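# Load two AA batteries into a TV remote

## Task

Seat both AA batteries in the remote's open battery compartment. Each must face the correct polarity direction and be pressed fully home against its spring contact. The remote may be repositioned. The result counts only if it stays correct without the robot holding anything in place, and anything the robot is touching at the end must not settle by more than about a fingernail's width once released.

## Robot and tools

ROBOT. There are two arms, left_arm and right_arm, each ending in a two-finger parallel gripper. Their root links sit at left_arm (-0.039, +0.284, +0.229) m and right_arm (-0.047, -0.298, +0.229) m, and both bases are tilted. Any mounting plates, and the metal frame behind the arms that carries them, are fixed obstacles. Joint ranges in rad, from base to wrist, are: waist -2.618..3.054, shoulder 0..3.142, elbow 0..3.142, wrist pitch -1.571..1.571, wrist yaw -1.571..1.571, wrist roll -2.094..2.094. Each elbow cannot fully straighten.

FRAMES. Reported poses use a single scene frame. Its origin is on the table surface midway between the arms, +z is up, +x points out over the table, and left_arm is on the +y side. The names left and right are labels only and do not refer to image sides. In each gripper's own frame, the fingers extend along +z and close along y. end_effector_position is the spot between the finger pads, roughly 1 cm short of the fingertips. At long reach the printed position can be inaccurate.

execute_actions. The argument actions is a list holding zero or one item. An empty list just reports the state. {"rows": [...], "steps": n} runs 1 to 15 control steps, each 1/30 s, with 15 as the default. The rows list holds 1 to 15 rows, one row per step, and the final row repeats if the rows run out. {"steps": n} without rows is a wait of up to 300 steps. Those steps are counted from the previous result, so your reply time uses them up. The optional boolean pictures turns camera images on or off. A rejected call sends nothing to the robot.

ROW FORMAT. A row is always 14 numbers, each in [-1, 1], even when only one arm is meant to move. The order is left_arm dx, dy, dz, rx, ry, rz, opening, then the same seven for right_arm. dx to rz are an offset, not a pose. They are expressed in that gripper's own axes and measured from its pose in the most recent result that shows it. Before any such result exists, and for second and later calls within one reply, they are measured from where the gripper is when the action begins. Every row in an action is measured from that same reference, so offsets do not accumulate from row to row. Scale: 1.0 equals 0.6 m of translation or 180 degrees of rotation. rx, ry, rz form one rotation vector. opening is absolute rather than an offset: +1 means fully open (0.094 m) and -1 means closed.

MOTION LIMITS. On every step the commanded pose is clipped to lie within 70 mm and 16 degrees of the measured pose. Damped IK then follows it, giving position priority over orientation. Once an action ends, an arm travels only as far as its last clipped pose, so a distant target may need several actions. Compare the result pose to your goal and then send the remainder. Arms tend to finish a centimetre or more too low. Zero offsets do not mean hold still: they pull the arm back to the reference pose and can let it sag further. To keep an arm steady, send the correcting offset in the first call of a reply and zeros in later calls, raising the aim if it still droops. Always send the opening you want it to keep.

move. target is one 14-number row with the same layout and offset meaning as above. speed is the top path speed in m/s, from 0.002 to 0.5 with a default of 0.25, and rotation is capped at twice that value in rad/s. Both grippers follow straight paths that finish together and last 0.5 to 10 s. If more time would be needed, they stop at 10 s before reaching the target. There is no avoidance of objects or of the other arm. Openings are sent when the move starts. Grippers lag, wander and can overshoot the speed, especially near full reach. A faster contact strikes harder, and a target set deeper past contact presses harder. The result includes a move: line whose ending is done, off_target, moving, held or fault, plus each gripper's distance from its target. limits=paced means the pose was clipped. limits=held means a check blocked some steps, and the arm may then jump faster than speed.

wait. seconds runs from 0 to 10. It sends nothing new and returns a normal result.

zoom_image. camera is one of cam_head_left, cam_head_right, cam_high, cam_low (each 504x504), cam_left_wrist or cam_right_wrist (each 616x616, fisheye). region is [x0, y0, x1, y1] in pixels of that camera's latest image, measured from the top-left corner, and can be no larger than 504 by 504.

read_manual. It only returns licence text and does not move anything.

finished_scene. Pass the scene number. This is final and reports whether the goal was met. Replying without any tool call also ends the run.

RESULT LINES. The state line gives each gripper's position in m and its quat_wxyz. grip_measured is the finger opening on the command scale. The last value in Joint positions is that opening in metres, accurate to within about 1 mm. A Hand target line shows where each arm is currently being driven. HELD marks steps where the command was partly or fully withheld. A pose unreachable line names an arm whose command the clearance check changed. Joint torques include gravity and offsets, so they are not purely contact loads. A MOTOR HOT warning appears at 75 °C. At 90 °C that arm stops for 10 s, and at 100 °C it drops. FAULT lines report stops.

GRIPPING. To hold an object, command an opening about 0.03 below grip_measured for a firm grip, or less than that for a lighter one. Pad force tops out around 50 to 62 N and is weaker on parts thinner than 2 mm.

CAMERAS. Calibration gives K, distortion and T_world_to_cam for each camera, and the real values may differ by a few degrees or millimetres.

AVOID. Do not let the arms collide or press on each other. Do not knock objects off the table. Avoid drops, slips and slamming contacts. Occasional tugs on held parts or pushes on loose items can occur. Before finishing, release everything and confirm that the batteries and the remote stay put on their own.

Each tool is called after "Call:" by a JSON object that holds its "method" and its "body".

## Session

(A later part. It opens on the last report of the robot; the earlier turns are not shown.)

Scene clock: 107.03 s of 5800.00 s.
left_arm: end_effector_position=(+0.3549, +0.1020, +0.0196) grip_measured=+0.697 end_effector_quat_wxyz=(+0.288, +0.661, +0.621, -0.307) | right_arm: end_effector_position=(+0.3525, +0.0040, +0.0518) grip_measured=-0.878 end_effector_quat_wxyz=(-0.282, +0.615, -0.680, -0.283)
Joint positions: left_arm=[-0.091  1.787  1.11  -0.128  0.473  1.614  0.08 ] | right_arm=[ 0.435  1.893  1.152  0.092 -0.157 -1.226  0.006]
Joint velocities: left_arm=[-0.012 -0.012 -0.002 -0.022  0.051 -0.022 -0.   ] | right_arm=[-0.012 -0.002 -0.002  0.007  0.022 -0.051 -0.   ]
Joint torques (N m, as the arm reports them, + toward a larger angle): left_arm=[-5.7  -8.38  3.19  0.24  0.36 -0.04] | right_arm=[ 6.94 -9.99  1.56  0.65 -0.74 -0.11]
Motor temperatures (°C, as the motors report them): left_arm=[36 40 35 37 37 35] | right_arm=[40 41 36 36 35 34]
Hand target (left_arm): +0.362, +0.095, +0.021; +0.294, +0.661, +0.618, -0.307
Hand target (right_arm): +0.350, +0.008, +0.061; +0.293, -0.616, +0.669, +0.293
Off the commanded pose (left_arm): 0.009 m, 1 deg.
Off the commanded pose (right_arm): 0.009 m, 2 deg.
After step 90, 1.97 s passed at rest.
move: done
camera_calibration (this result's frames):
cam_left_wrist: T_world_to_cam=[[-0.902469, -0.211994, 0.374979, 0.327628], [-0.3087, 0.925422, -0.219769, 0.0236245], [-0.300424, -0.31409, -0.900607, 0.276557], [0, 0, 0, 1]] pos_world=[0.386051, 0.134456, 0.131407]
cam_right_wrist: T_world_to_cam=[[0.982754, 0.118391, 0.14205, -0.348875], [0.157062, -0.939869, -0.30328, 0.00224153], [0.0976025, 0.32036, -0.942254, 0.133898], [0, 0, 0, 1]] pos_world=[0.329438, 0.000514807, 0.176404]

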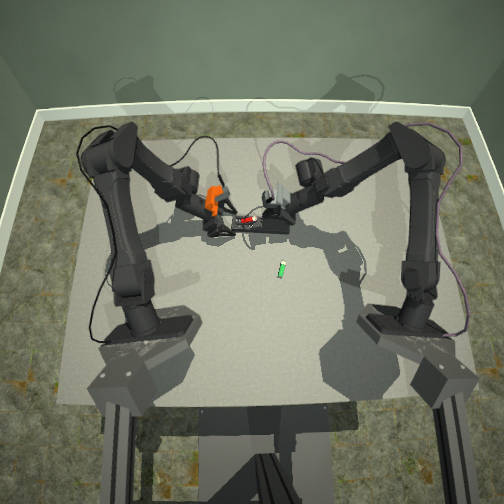

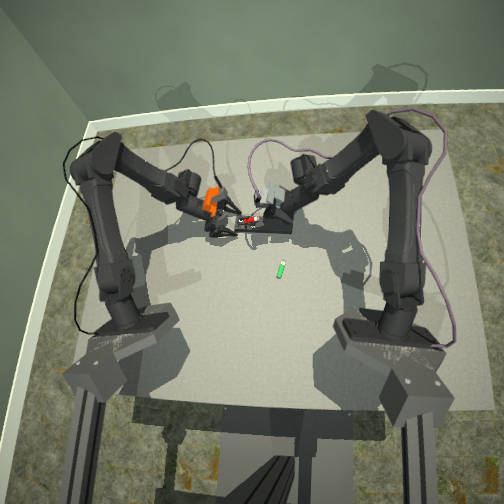

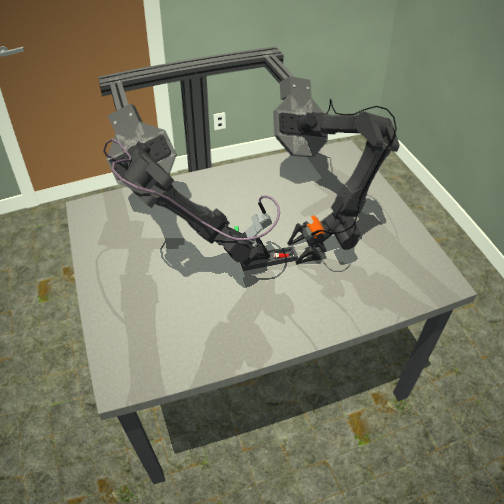

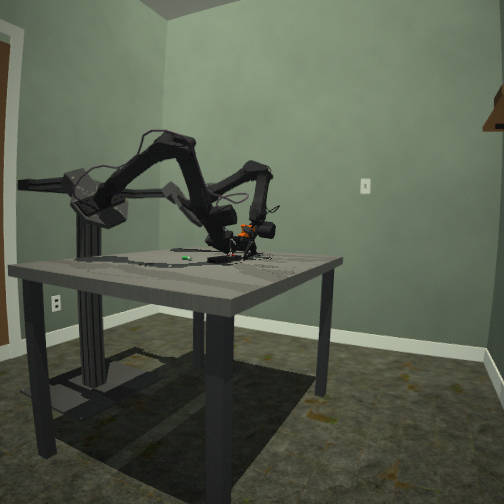

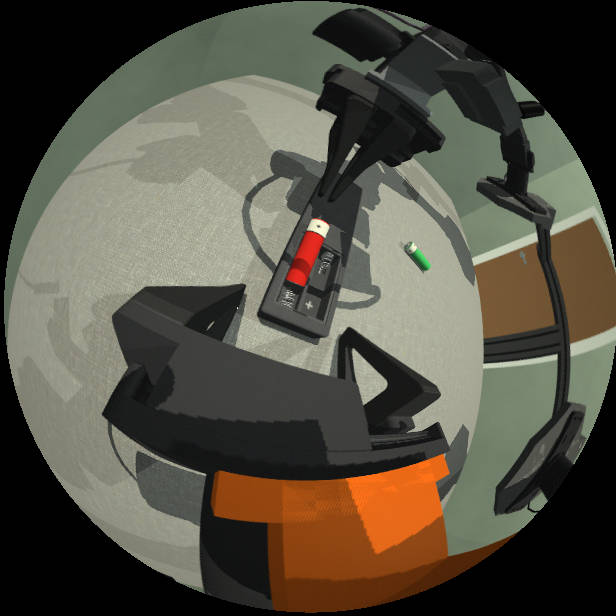

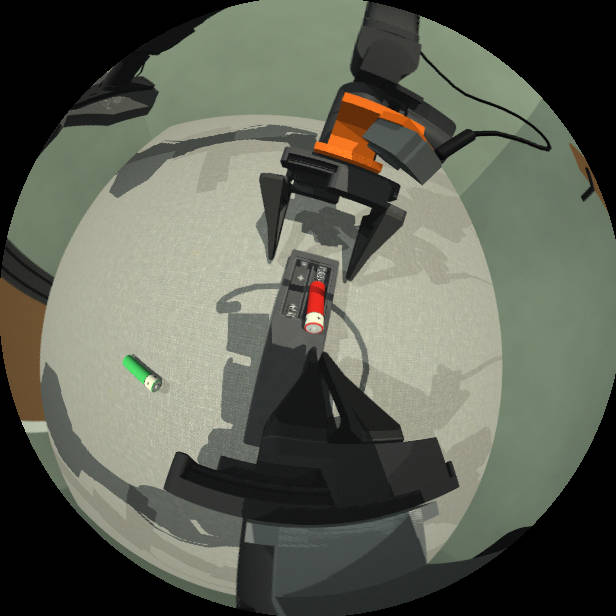

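Call:
{"method": "move", "body": {"target": [-0.014,0.005,0.021,0,0,0,0.4, -0.008,0,-0.008,0,0,0,-0.88], "speed": 0.03}}

Call:
{"method": "execute_actions", "body": {"actions": [{"rows":[[0,0,0,0,0,0,0.35,0,0,0,0,0,0,-0.88],[0,0,0,0,0,0,0.3,0,0,0,0,0,0,-0.88],[0,0,0,0,0,0,0.26,0,0,0,0,0,0,-0.88],[0,0,0,0,0,0,0.22,0,0,0,0,0,0,-0.88],[0,0,0,0,0,0,0.18,0,0,0,0,0,0,-0.88],[0,0,0,0,0,0,0.15,0,0,0,0,0,0,-0.88],[0,0,0,0,0,0,0.12,0,0,0,0,0,0,-0.88],[0,0,0,0,0,0,0.09,0,0,0,0,0,0,-0.88],[0,0,0,0,0,0,0.06,0,0,0,0,0,0,-0.88],[0,0,0,0,0,0,0.03,0,0,0,0,0,0,-0.88],[0,0,0,0,0,0,0.0,0,0,0,0,0,0,-0.88],[0,0,0,0,0,0,-0.03,0,0,0,0,0,0,-0.88]],"steps":15}]}}

Call:
{"method": "zoom_image", "body": {"camera": "cam_right_wrist", "region": [250,230,400,380]}}

Call:
{"method": "zoom_image", "body": {"camera": "cam_left_wrist", "region": [250,180,400,330]}}

Scene clock: 112.10 s of 5800.00 s.
left_arm: end_effector_position=(+0.3528, +0.0933, +0.0186) grip_measured=+0.403 end_effector_quat_wxyz=(+0.284, +0.660, +0.624, -0.308) | right_arm: end_effector_position=(+0.3536, +0.0018, +0.0496) grip_measured=-0.878 end_effector_quat_wxyz=(-0.279, +0.616, -0.682, -0.278)
Joint positions: left_arm=[-0.115  1.8    1.11  -0.111  0.452  1.59   0.066] | right_arm=[ 0.432  1.893  1.152  0.093 -0.145 -1.226  0.006]
Joint velocities: left_arm=[-0.002 -0.017 -0.012 -0.051 -0.066 -0.081 -0.001] | right_arm=[-0.007  0.017  0.007  0.007  0.037  0.022  0.   ]
Joint torques (N m, as the arm reports them, + toward a larger angle): left_arm=[-5.75 -8.28  2.5   0.35  0.34 -0.03] | right_arm=[  7.39 -10.27   2.03   0.49  -0.5    0.04]
Motor temperatures (°C, as the motors report them): left_arm=[36 40 36 37 37 35] | right_arm=[39 41 36 36 35 34]
Hand target (left_arm): +0.357, +0.087, +0.018; +0.288, +0.660, +0.622, -0.307
Hand target (right_arm): +0.353, +0.004, +0.058; +0.282, -0.615, +0.680, +0.283
Off the commanded pose (left_arm): 0.008 m, 1 deg.
Off the commanded pose (right_arm): 0.009 m, 1 deg.
After step 90, 1.27 s passed at rest.
move: done
camera_calibration (this result's frames):
cam_left_wrist: T_world_to_cam=[[-0.899424, -0.214427, 0.380864, 0.32328], [-0.310966, 0.926278, -0.21286, 0.0313986], [-0.307143, -0.309887, -0.899796, 0.274275], [0, 0, 0, 1]] pos_world=[0.384771, 0.125231, 0.130349]
cam_right_wrist: T_world_to_cam=[[0.982948, 0.116145, 0.142564, -0.349432], [0.153761, -0.944347, -0.290803, -0.000153967], [0.100855, 0.307765, -0.946102, 0.131549], [0, 0, 0, 1]] pos_world=[0.33023, -0.0000469444, 0.174231]

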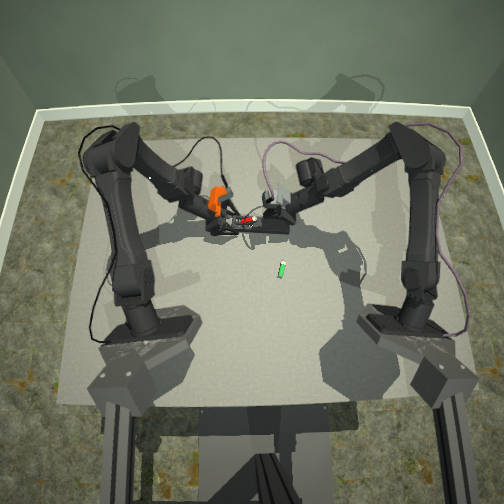

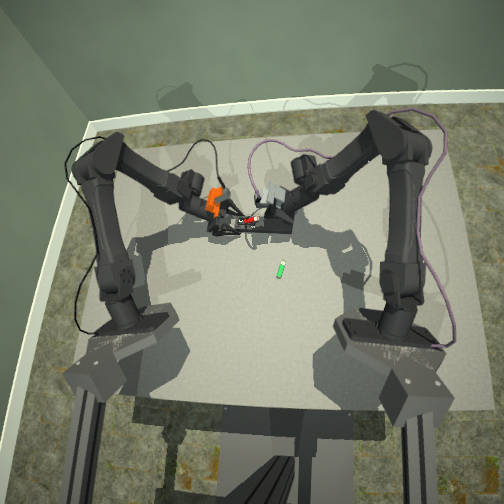

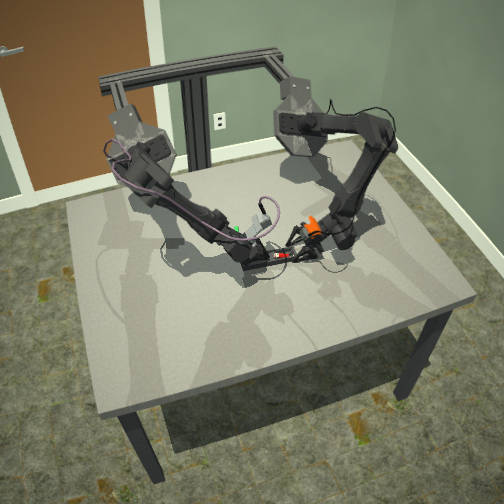

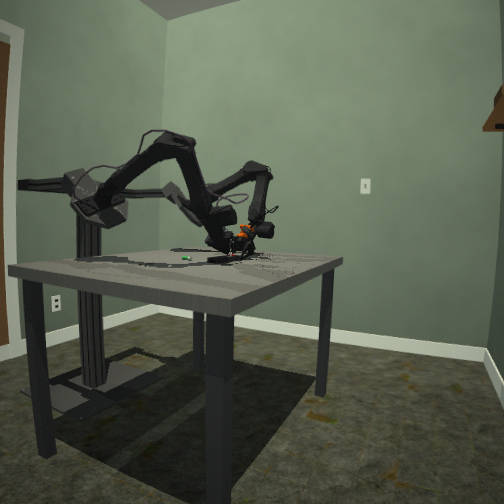

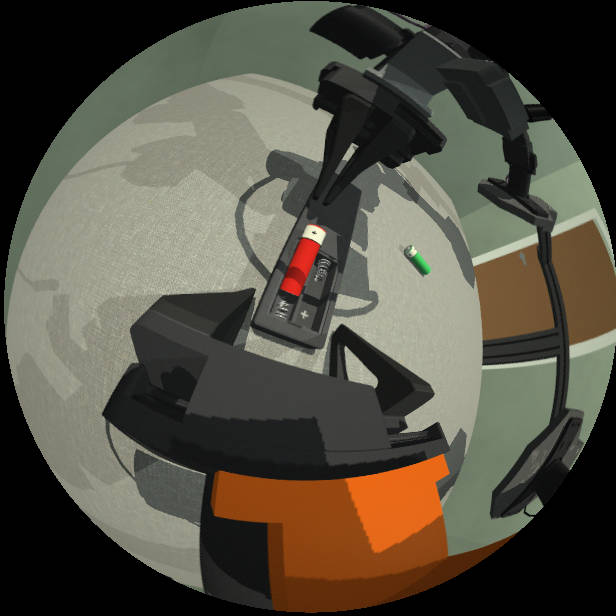

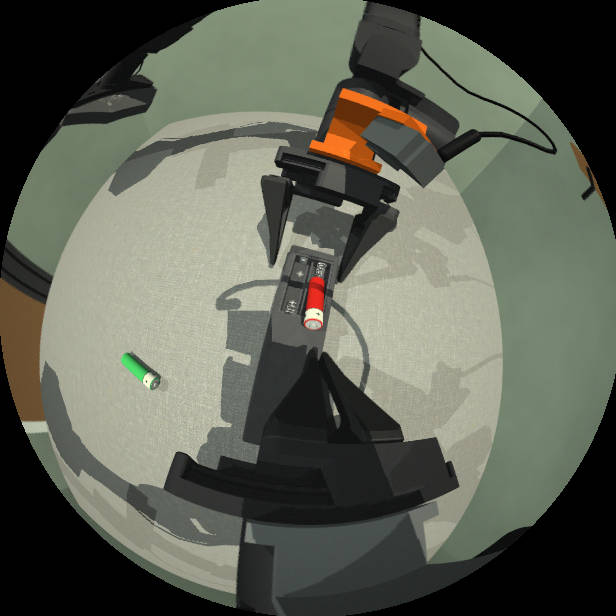

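Scene clock: 112.60 s of 5800.00 s.
left_arm: end_effector_position=(+0.3528, +0.0934, +0.0186) grip_measured=+0.030 end_effector_quat_wxyz=(+0.284, +0.660, +0.624, -0.308) | right_arm: end_effector_position=(+0.3545, -0.0007, +0.0475) grip_measured=-0.878 end_effector_quat_wxyz=(-0.277, +0.616, -0.685, -0.275)
Joint positions: left_arm=[-0.115  1.8    1.11  -0.111  0.451  1.59   0.048] | right_arm=[ 0.427  1.893  1.152  0.093 -0.14  -1.226  0.006]
Joint velocities: left_arm=[-0.007 -0.007 -0.007  0.007  0.051 -0.037 -0.   ] | right_arm=[ 0.002 -0.002  0.002 -0.037  0.007  0.022 -0.   ]
Joint torques (N m, as the arm reports them, + toward a larger angle): left_arm=[-4.48 -9.55  1.3   0.28  0.36  0.02] | right_arm=[ 6.74 -8.68  2.47  0.61 -0.5   0.  ]
Motor temperatures (°C, as the motors report them): left_arm=[36 40 36 37 37 35] | right_arm=[39 41 36 36 35 34]
Hand target (left_arm): +0.353, +0.093, +0.019; +0.284, +0.660, +0.624, -0.308
Hand target (right_arm): +0.354, +0.002, +0.050; +0.279, -0.616, +0.682, +0.278
Off the commanded pose (left_arm): 0.000 m, 0 deg.
Off the commanded pose (right_arm): 0.003 m, 1 deg.
Steps of this call (steps 1 to 15: all 15 steps of this action). Readings (end_effector_position):
1: left_arm (+0.3528, +0.0933, +0.0186) | right_arm (+0.3536, +0.0016, +0.0494)
2: left_arm (+0.3528, +0.0933, +0.0186) | right_arm (+0.3537, +0.0013, +0.0492)
4: left_arm (+0.3528, +0.0933, +0.0186) | right_arm (+0.3541, +0.0005, +0.0485)
8: left_arm (+0.3528, +0.0933, +0.0186) | right_arm (+0.3545, -0.0007, +0.0475)
15: the state above
camera_calibration (this result's frames):
cam_left_wrist: T_world_to_cam=[[-0.899433, -0.214564, 0.380766, 0.323328], [-0.310954, 0.926362, -0.212513, 0.0313284], [-0.307129, -0.309542, -0.89992, 0.274208], [0, 0, 0, 1]] pos_world=[0.38477, 0.125232, 0.13031]
cam_right_wrist: T_world_to_cam=[[0.983505, 0.113207, 0.141076, -0.349881], [0.149676, -0.947276, -0.283311, -0.00216754], [0.101565, 0.299753, -0.948595, 0.130056], [0, 0, 0, 1]] pos_world=[0.331225, -0.00142897, 0.172116]

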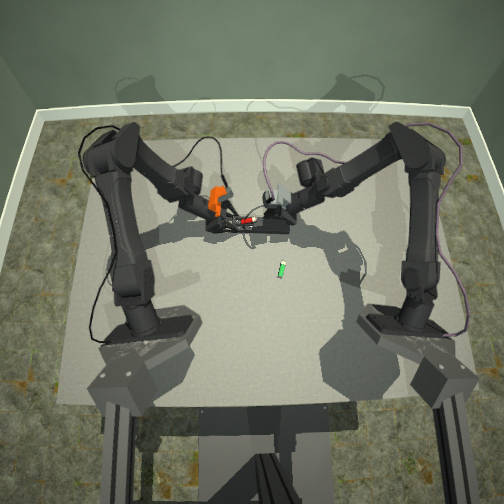

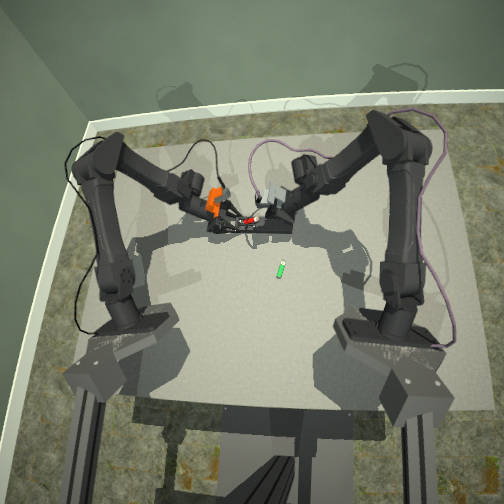

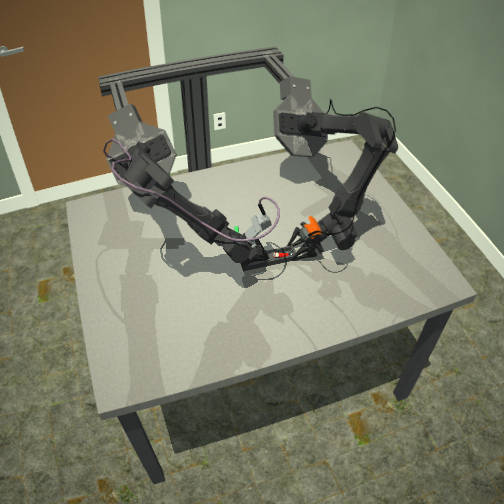

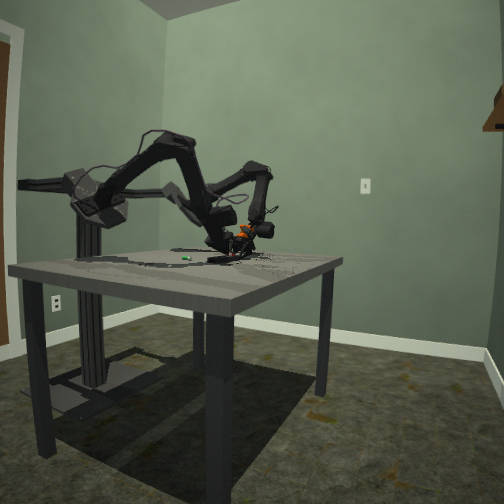

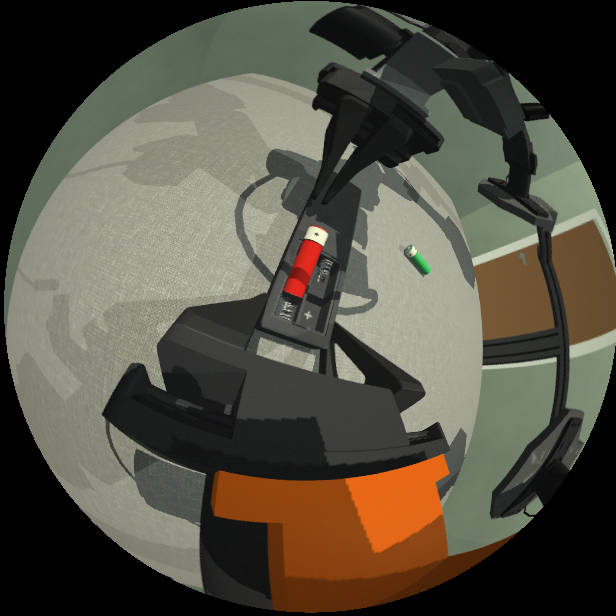

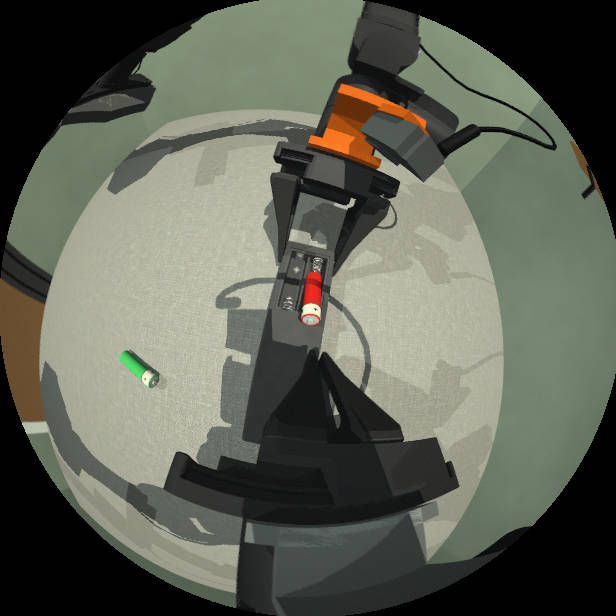

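Region (250, 230, 400, 380) of cam_right_wrist's 616x616 image, scaled by 3.360, with more detail than that image has.

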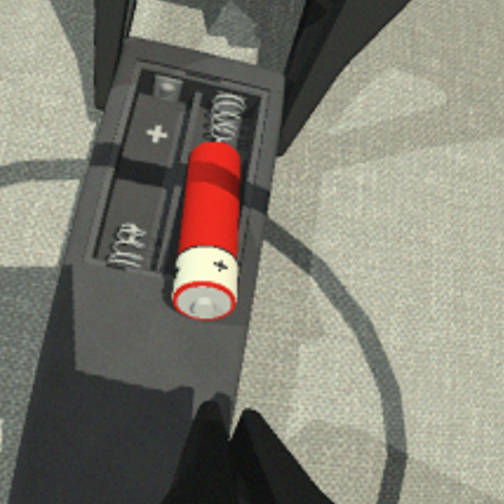

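Region (250, 180, 400, 330) of cam_left_wrist's 616x616 image, scaled by 3.360, with more detail than that image has.

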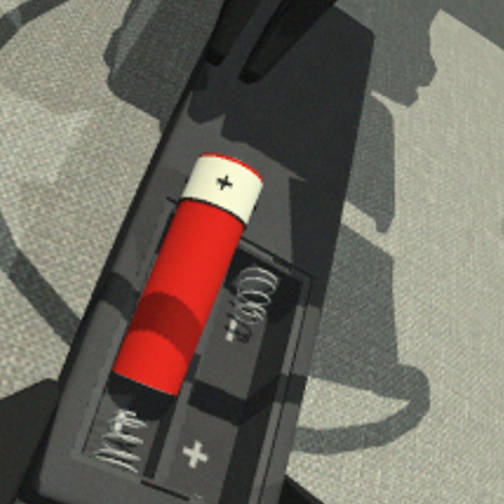

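Call:
{"method": "move", "body": {"target": [0,0,0,0,0,0,-0.03, -0.039,0.02,0.021,-0.012,-0.015,-0.012,-0.88], "speed": 0.04}}

Call:
{"method": "zoom_image", "body": {"camera": "cam_right_wrist", "region": [250,230,400,380]}}

Call:
{"method": "zoom_image", "body": {"camera": "cam_left_wrist", "region": [250,180,400,330]}}

Scene clock: 117.70 s of 5800.00 s.
left_arm: end_effector_position=(+0.3528, +0.0934, +0.0186) grip_measured=+0.030 end_effector_quat_wxyz=(+0.284, +0.660, +0.624, -0.308) | right_arm: end_effector_position=(+0.3456, +0.0134, +0.0485) grip_measured=-0.878 end_effector_quat_wxyz=(-0.276, +0.623, -0.675, -0.284)
Joint positions: left_arm=[-0.115  1.8    1.11  -0.111  0.451  1.59   0.048] | right_arm=[ 0.454  1.923  1.165  0.092 -0.139 -1.229  0.006]
Joint velocities: left_arm=[-0.012 -0.002 -0.007 -0.007  0.022 -0.081  0.   ] | right_arm=[ 0.002 -0.012 -0.007  0.022 -0.037  0.022 -0.001]
Joint torques (N m, as the arm reports them, + toward a larger angle): left_arm=[-4.46 -9.55  1.31  0.28  0.37  0.01] | right_arm=[ 8.27 -7.75  3.7   0.51 -0.7  -0.11]
Motor temperatures (°C, as the motors report them): left_arm=[36 40 36 37 37 35] | right_arm=[39 41 35 36 35 34]
Hand target (left_arm): +0.353, +0.093, +0.019; +0.284, +0.660, +0.624, -0.308
Hand target (right_arm): +0.345, +0.025, +0.056; -0.286, +0.627, -0.661, -0.297
Off the commanded pose (left_arm): 0.000 m, 0 deg.
Off the commanded pose (right_arm): 0.014 m, 2 deg.
After step 90, 0.87 s passed at rest.
move: off_target (right_arm)
camera_calibration (this result's frames):
cam_left_wrist: T_world_to_cam=[[-0.899433, -0.214564, 0.380766, 0.323328], [-0.310954, 0.926362, -0.212513, 0.0313284], [-0.307129, -0.309542, -0.89992, 0.274208], [0, 0, 0, 1]] pos_world=[0.38477, 0.125232, 0.13031]
cam_right_wrist: T_world_to_cam=[[0.98045, 0.139345, 0.138929, -0.342075], [0.175457, -0.938709, -0.296715, 0.0044794], [0.0890679, 0.31529, -0.944806, 0.131579], [0, 0, 0, 1]] pos_world=[0.322882, 0.0103858, 0.17317]

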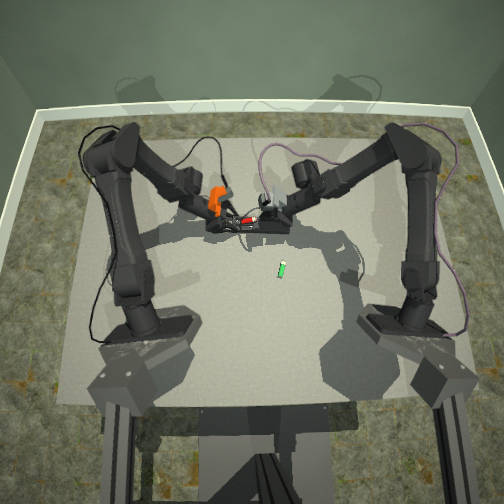

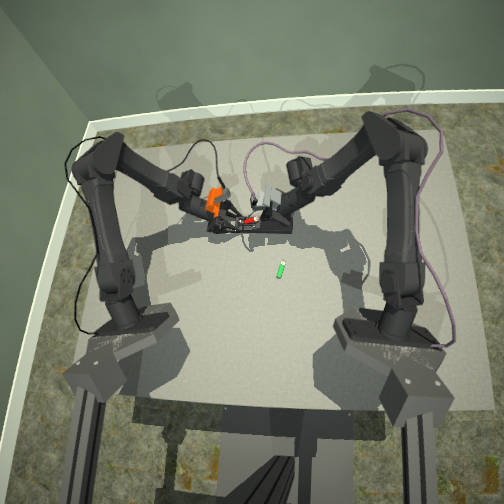

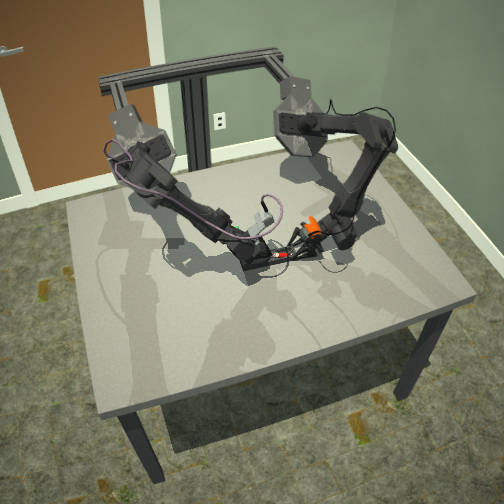

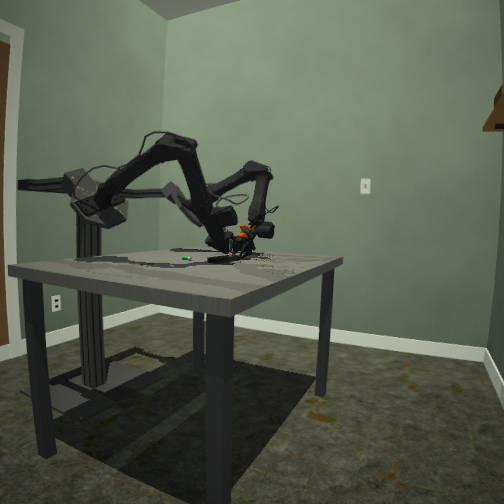

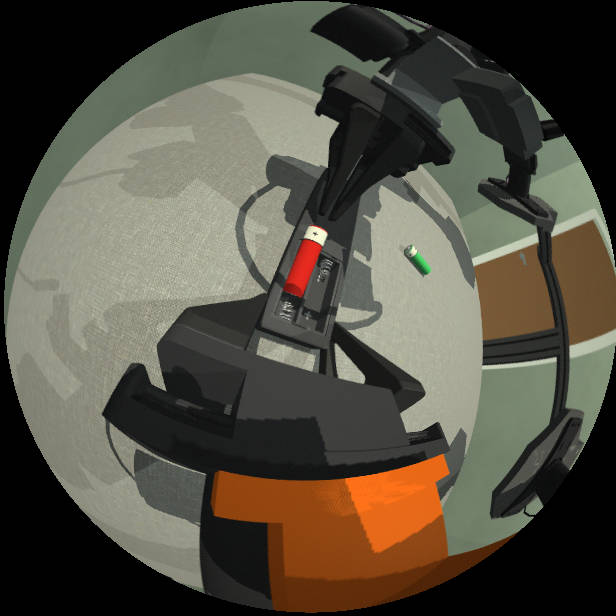

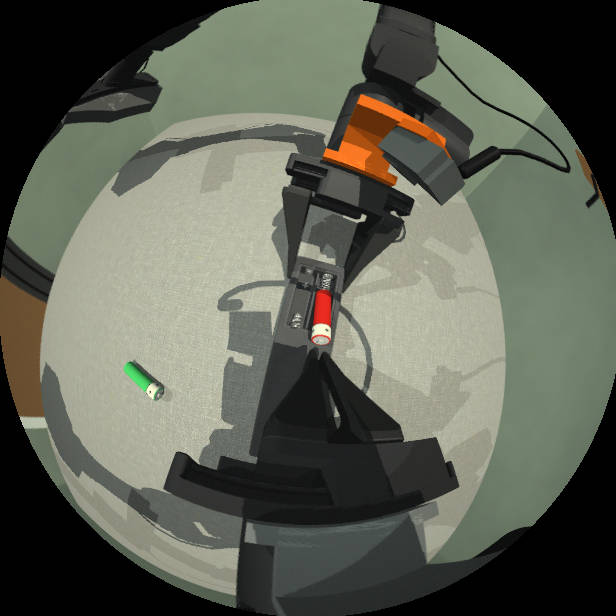

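Region (250, 230, 400, 380) of cam_right_wrist's 616x616 image, scaled by 3.360, with more detail than that image has.

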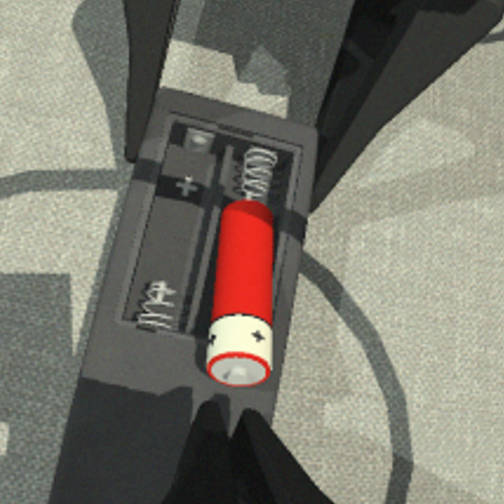

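Region (250, 180, 400, 330) of cam_left_wrist's 616x616 image, scaled by 3.360, with more detail than that image has.

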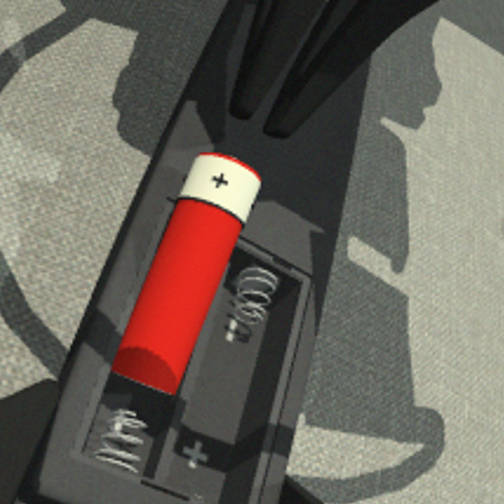

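Call:
{"method": "execute_actions", "body": {"actions": [{"rows":[[0,0,0,0,0,0,-0.03,-0.022,0,0.006,0,-0.008,0,-0.88],[0,0,0,0,0,0,-0.03,-0.0235,0,0.0075,0,-0.008,0,-0.88],[0,0,0,0,0,0,-0.03,-0.025,0,0.009,0,-0.008,0,-0.88],[0,0,0,0,0,0,-0.03,-0.0265,0,0.0105,0,-0.008,0,-0.88],[0,0,0,0,0,0,-0.03,-0.028,0,0.012,0,-0.008,0,-0.88],[0,0,0,0,0,0,-0.03,-0.0295,0,0.0135,0,-0.008,0,-0.88],[0,0,0,0,0,0,-0.03,-0.031,0,0.015,0,-0.008,0,-0.88],[0,0,0,0,0,0,-0.03,-0.0325,0,0.0165,0,-0.008,0,-0.88],[0,0,0,0,0,0,-0.03,-0.034,0,0.018,0,-0.008,0,-0.88],[0,0,0,0,0,0,-0.03,-0.0355,0,0.0195,0,-0.008,0,-0.88],[0,0,0,0,0,0,-0.03,-0.037,0,0.021,0,-0.008,0,-0.88],[0,0,0,0,0,0,-0.03,-0.0385,0,0.023,0,-0.008,0,-0.88]],"steps":15}], "pictures": false}}

Call:
{"method": "wait", "body": {"seconds": 0.2}}

Call:
{"method": "zoom_image", "body": {"camera": "cam_right_wrist", "region": [250,230,400,380]}}

Call:
{"method": "zoom_image", "body": {"camera": "cam_left_wrist", "region": [250,180,400,330]}}

Scene clock: 122.67 s of 5800.00 s.
left_arm: end_effector_position=(+0.3528, +0.0934, +0.0185) grip_measured=+0.030 end_effector_quat_wxyz=(+0.284, +0.660, +0.624, -0.308) | right_arm: end_effector_position=(+0.3438, +0.0292, +0.0503) grip_measured=-0.878 end_effector_quat_wxyz=(-0.277, +0.623, -0.672, -0.288)
Joint positions: left_arm=[-0.115  1.8    1.11  -0.111  0.451  1.59   0.048] | right_arm=[ 0.484  1.957  1.197  0.095 -0.124 -1.213  0.006]
Joint velocities: left_arm=[-0.012  0.002 -0.012 -0.022 -0.007 -0.051 -0.   ] | right_arm=[ 0.032  0.027  0.022 -0.022 -0.007  0.022 -0.   ]
Joint torques (N m, as the arm reports them, + toward a larger angle): left_arm=[-4.48 -9.56  1.31  0.27  0.37  0.01] | right_arm=[ 8.37 -7.9   3.81  0.64 -0.49  0.12]
Motor temperatures (°C, as the motors report them): left_arm=[36 40 35 37 37 35] | right_arm=[39 40 36 36 35 34]
Hand target (left_arm): +0.353, +0.093, +0.019; +0.284, +0.660, +0.624, -0.308
Hand target (right_arm): +0.347, +0.039, +0.056; -0.284, +0.619, -0.671, -0.292
Off the commanded pose (left_arm): 0.000 m, 0 deg.
Off the commanded pose (right_arm): 0.012 m, 1 deg.
Steps of this call (steps 1 to 90: nothing new was sent; then 1.47 s passed at rest; steps 91 to 105: all 15 steps of this action). Readings (end_effector_position):
91: left_arm (+0.3528, +0.0934, +0.0186) | right_arm (+0.3456, +0.0134, +0.0485)
92: left_arm (+0.3528, +0.0934, +0.0186) | right_arm (+0.3456, +0.0136, +0.0485)
94: left_arm (+0.3528, +0.0934, +0.0186) | right_arm (+0.3454, +0.0146, +0.0494)
98: left_arm (+0.3528, +0.0934, +0.0186) | right_arm (+0.3448, +0.0202, +0.0505)
105: the state above

Scene clock: 122.87 s of 5800.00 s.
left_arm: end_effector_position=(+0.3528, +0.0934, +0.0185) grip_measured=+0.030 end_effector_quat_wxyz=(+0.284, +0.660, +0.624, -0.308) | right_arm: end_effector_position=(+0.3441, +0.0291, +0.0499) grip_measured=-0.878 end_effector_quat_wxyz=(-0.276, +0.623, -0.673, -0.287)
Joint positions: left_arm=[-0.115  1.8    1.11  -0.111  0.451  1.59   0.048] | right_arm=[ 0.485  1.958  1.198  0.095 -0.121 -1.21   0.006]
Joint velocities: left_arm=[ 0.002 -0.002  0.002 -0.051  0.051  0.007 -0.001] | right_arm=[-0.012  0.007  0.012  0.037  0.066  0.037  0.   ]
Joint torques (N m, as the arm reports them, + toward a larger angle): left_arm=[-4.49 -9.54  1.32  0.27  0.37  0.01] | right_arm=[ 8.51 -7.87  3.73  0.65 -0.52  0.12]
Motor temperatures (°C, as the motors report them): left_arm=[36 40 35 37 37 35] | right_arm=[39 40 36 36 35 34]
Hand target (left_arm): +0.353, +0.093, +0.019; +0.284, +0.660, +0.624, -0.308
Hand target (right_arm): +0.347, +0.039, +0.056; -0.284, +0.619, -0.671, -0.292
Off the commanded pose (left_arm): 0.000 m, 0 deg.
Off the commanded pose (right_arm): 0.012 m, 1 deg.
Steps of this call (steps 1 to 6: nothing new was sent). Readings (end_effector_position):
1: left_arm (+0.3528, +0.0934, +0.0185) | right_arm (+0.3437, +0.0293, +0.0501)
2: left_arm (+0.3528, +0.0934, +0.0185) | right_arm (+0.3439, +0.0293, +0.0501)
4: left_arm (+0.3528, +0.0934, +0.0185) | right_arm (+0.3439, +0.0291, +0.0499)
6: the state above
camera_calibration (this result's frames):
cam_left_wrist: T_world_to_cam=[[-0.899442, -0.214701, 0.380668, 0.323375], [-0.310941, 0.926445, -0.212166, 0.0312582], [-0.307115, -0.309196, -0.900043, 0.27414], [0, 0, 0, 1]] pos_world=[0.384769, 0.125233, 0.130271]
cam_right_wrist: T_world_to_cam=[[0.980326, 0.141843, 0.137261, -0.342967], [0.177829, -0.936465, -0.302341, 0.0192745], [0.0856557, 0.320802, -0.943265, 0.129099], [0, 0, 0, 1]] pos_world=[0.321734, 0.0252819, 0.174679]

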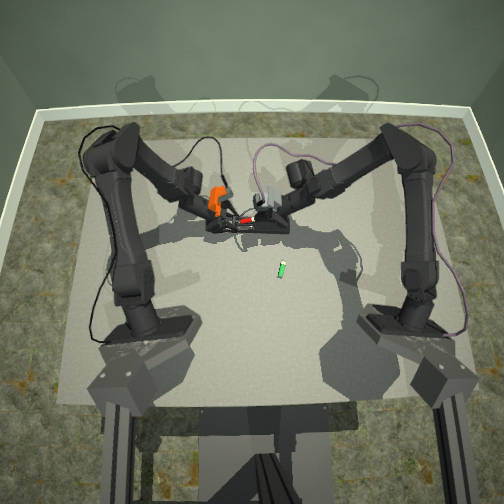

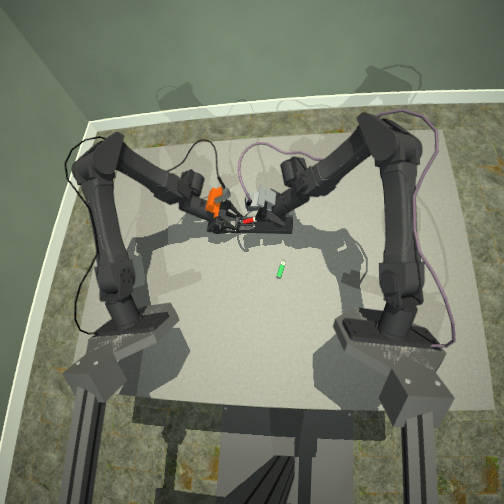

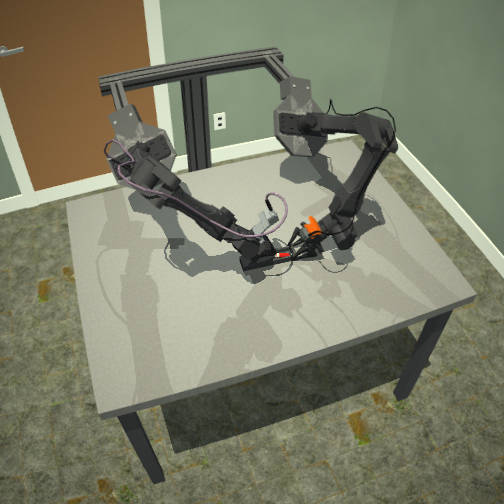

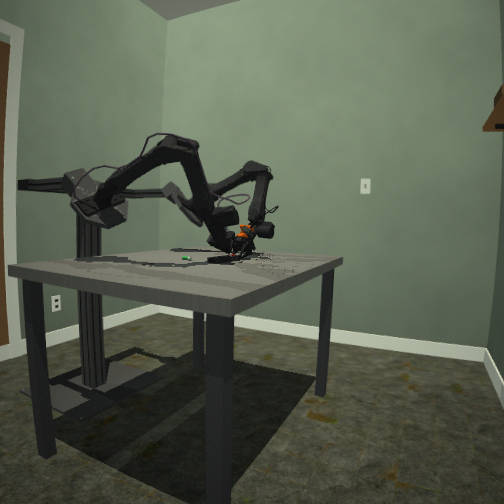

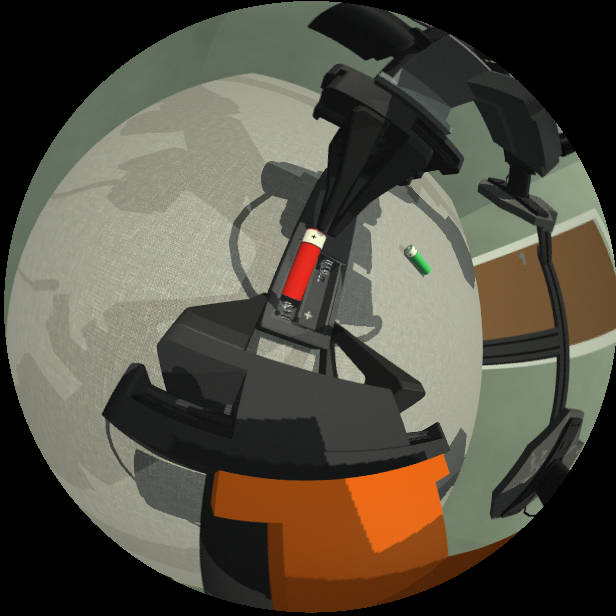

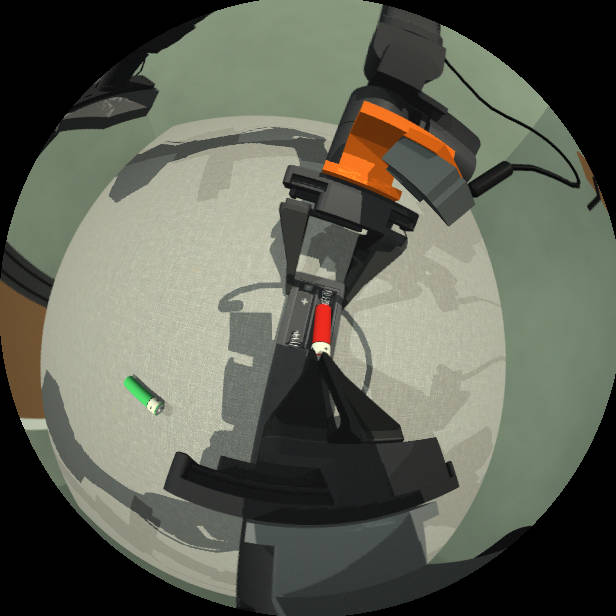

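Region (250, 230, 400, 380) of cam_right_wrist's 616x616 image, scaled by 3.360, with more detail than that image has.

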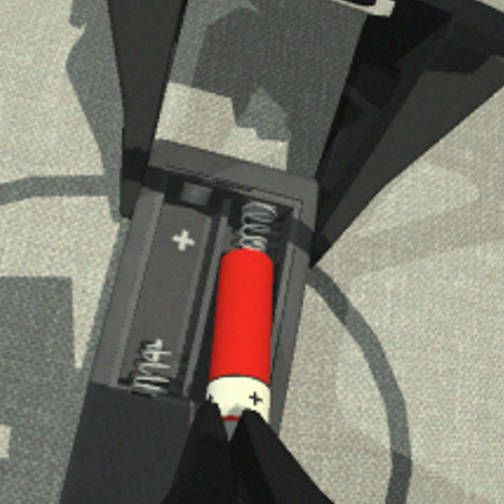

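Region (250, 180, 400, 330) of cam_left_wrist's 616x616 image, scaled by 3.360, with more detail than that image has.

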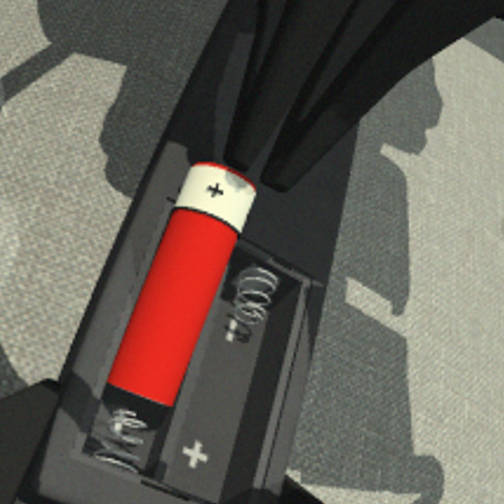

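Call:
{"method": "execute_actions", "body": {"actions": []}}

Scene clock: 133.17 s of 5800.00 s.
left_arm: end_effector_position=(+0.3528, +0.0934, +0.0185) grip_measured=+0.030 end_effector_quat_wxyz=(+0.284, +0.660, +0.624, -0.308) | right_arm: end_effector_position=(+0.3444, +0.0290, +0.0498) grip_measured=-0.878 end_effector_quat_wxyz=(-0.276, +0.623, -0.674, -0.287)
Joint positions: left_arm=[-0.115  1.8    1.11  -0.111  0.451  1.59   0.048] | right_arm=[ 0.485  1.958  1.198  0.095 -0.12  -1.21   0.006]
Joint velocities: left_arm=[ 0.007  0.007  0.007  0.051 -0.007  0.022 -0.   ] | right_arm=[-0.007 -0.012 -0.002  0.037  0.007 -0.037 -0.   ]
Joint torques (N m, as the arm reports them, + toward a larger angle): left_arm=[-4.48 -9.54  1.31  0.28  0.37  0.01] | right_arm=[ 8.48 -7.82  3.79  0.65 -0.51  0.09]
Motor temperatures (°C, as the motors report them): left_arm=[36 40 35 36 37 35] | right_arm=[39 40 36 36 35 34]
Hand target (left_arm): +0.353, +0.093, +0.019; +0.284, +0.660, +0.624, -0.308
Hand target (right_arm): +0.347, +0.039, +0.056; -0.285, +0.619, -0.671, -0.292
Off the commanded pose (left_arm): 0.000 m, 0 deg.
Off the commanded pose (right_arm): 0.012 m, 1 deg.
Steps of this call (steps 1 to 90: nothing new was sent; then 7.30 s passed at rest). Readings (end_effector_position):
1: left_arm (+0.3528, +0.0934, +0.0185) | right_arm (+0.3443, +0.0291, +0.0499)
2: left_arm (+0.3528, +0.0934, +0.0185) | right_arm (+0.3444, +0.0290, +0.0499)
4: left_arm (+0.3528, +0.0934, +0.0185) | right_arm (+0.3444, +0.0290, +0.0499)
8: left_arm (+0.3528, +0.0934, +0.0185) | right_arm (+0.3444, +0.0290, +0.0498)
90: the state above
camera_calibration (this result's frames):
cam_left_wrist: T_world_to_cam=[[-0.899442, -0.214701, 0.380668, 0.323375], [-0.310941, 0.926445, -0.212166, 0.0312582], [-0.307115, -0.309196, -0.900043, 0.27414], [0, 0, 0, 1]] pos_world=[0.384769, 0.125233, 0.130271]
cam_right_wrist: T_world_to_cam=[[0.980477, 0.140994, 0.13706, -0.343191], [0.17687, -0.936938, -0.301435, 0.019402], [0.0859162, 0.319792, -0.943584, 0.128984], [0, 0, 0, 1]] pos_world=[0.321977, 0.0253183, 0.174593]

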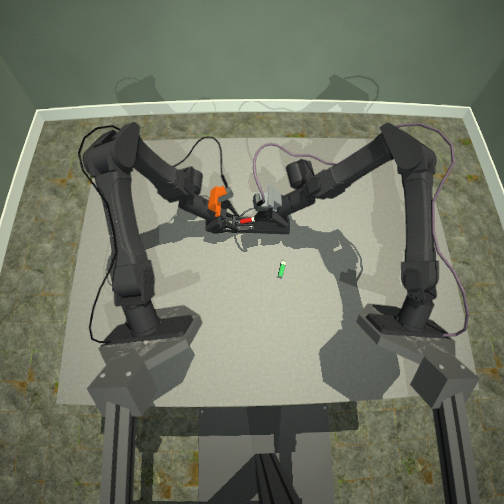

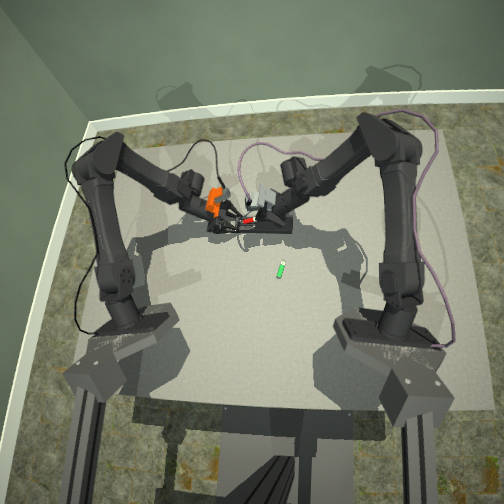

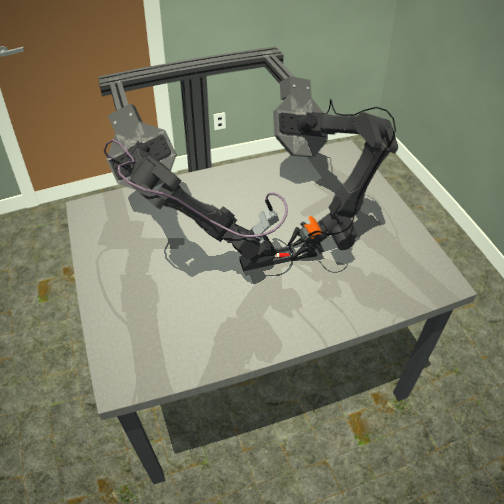

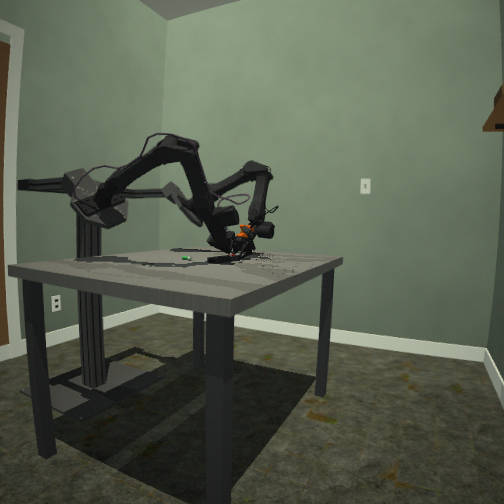

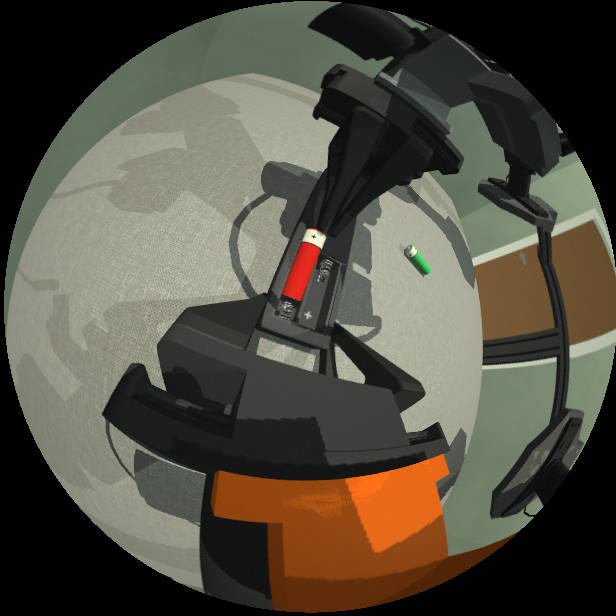

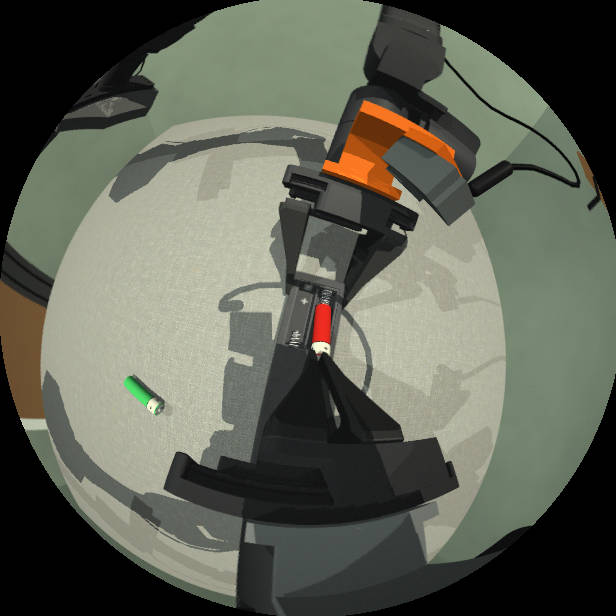

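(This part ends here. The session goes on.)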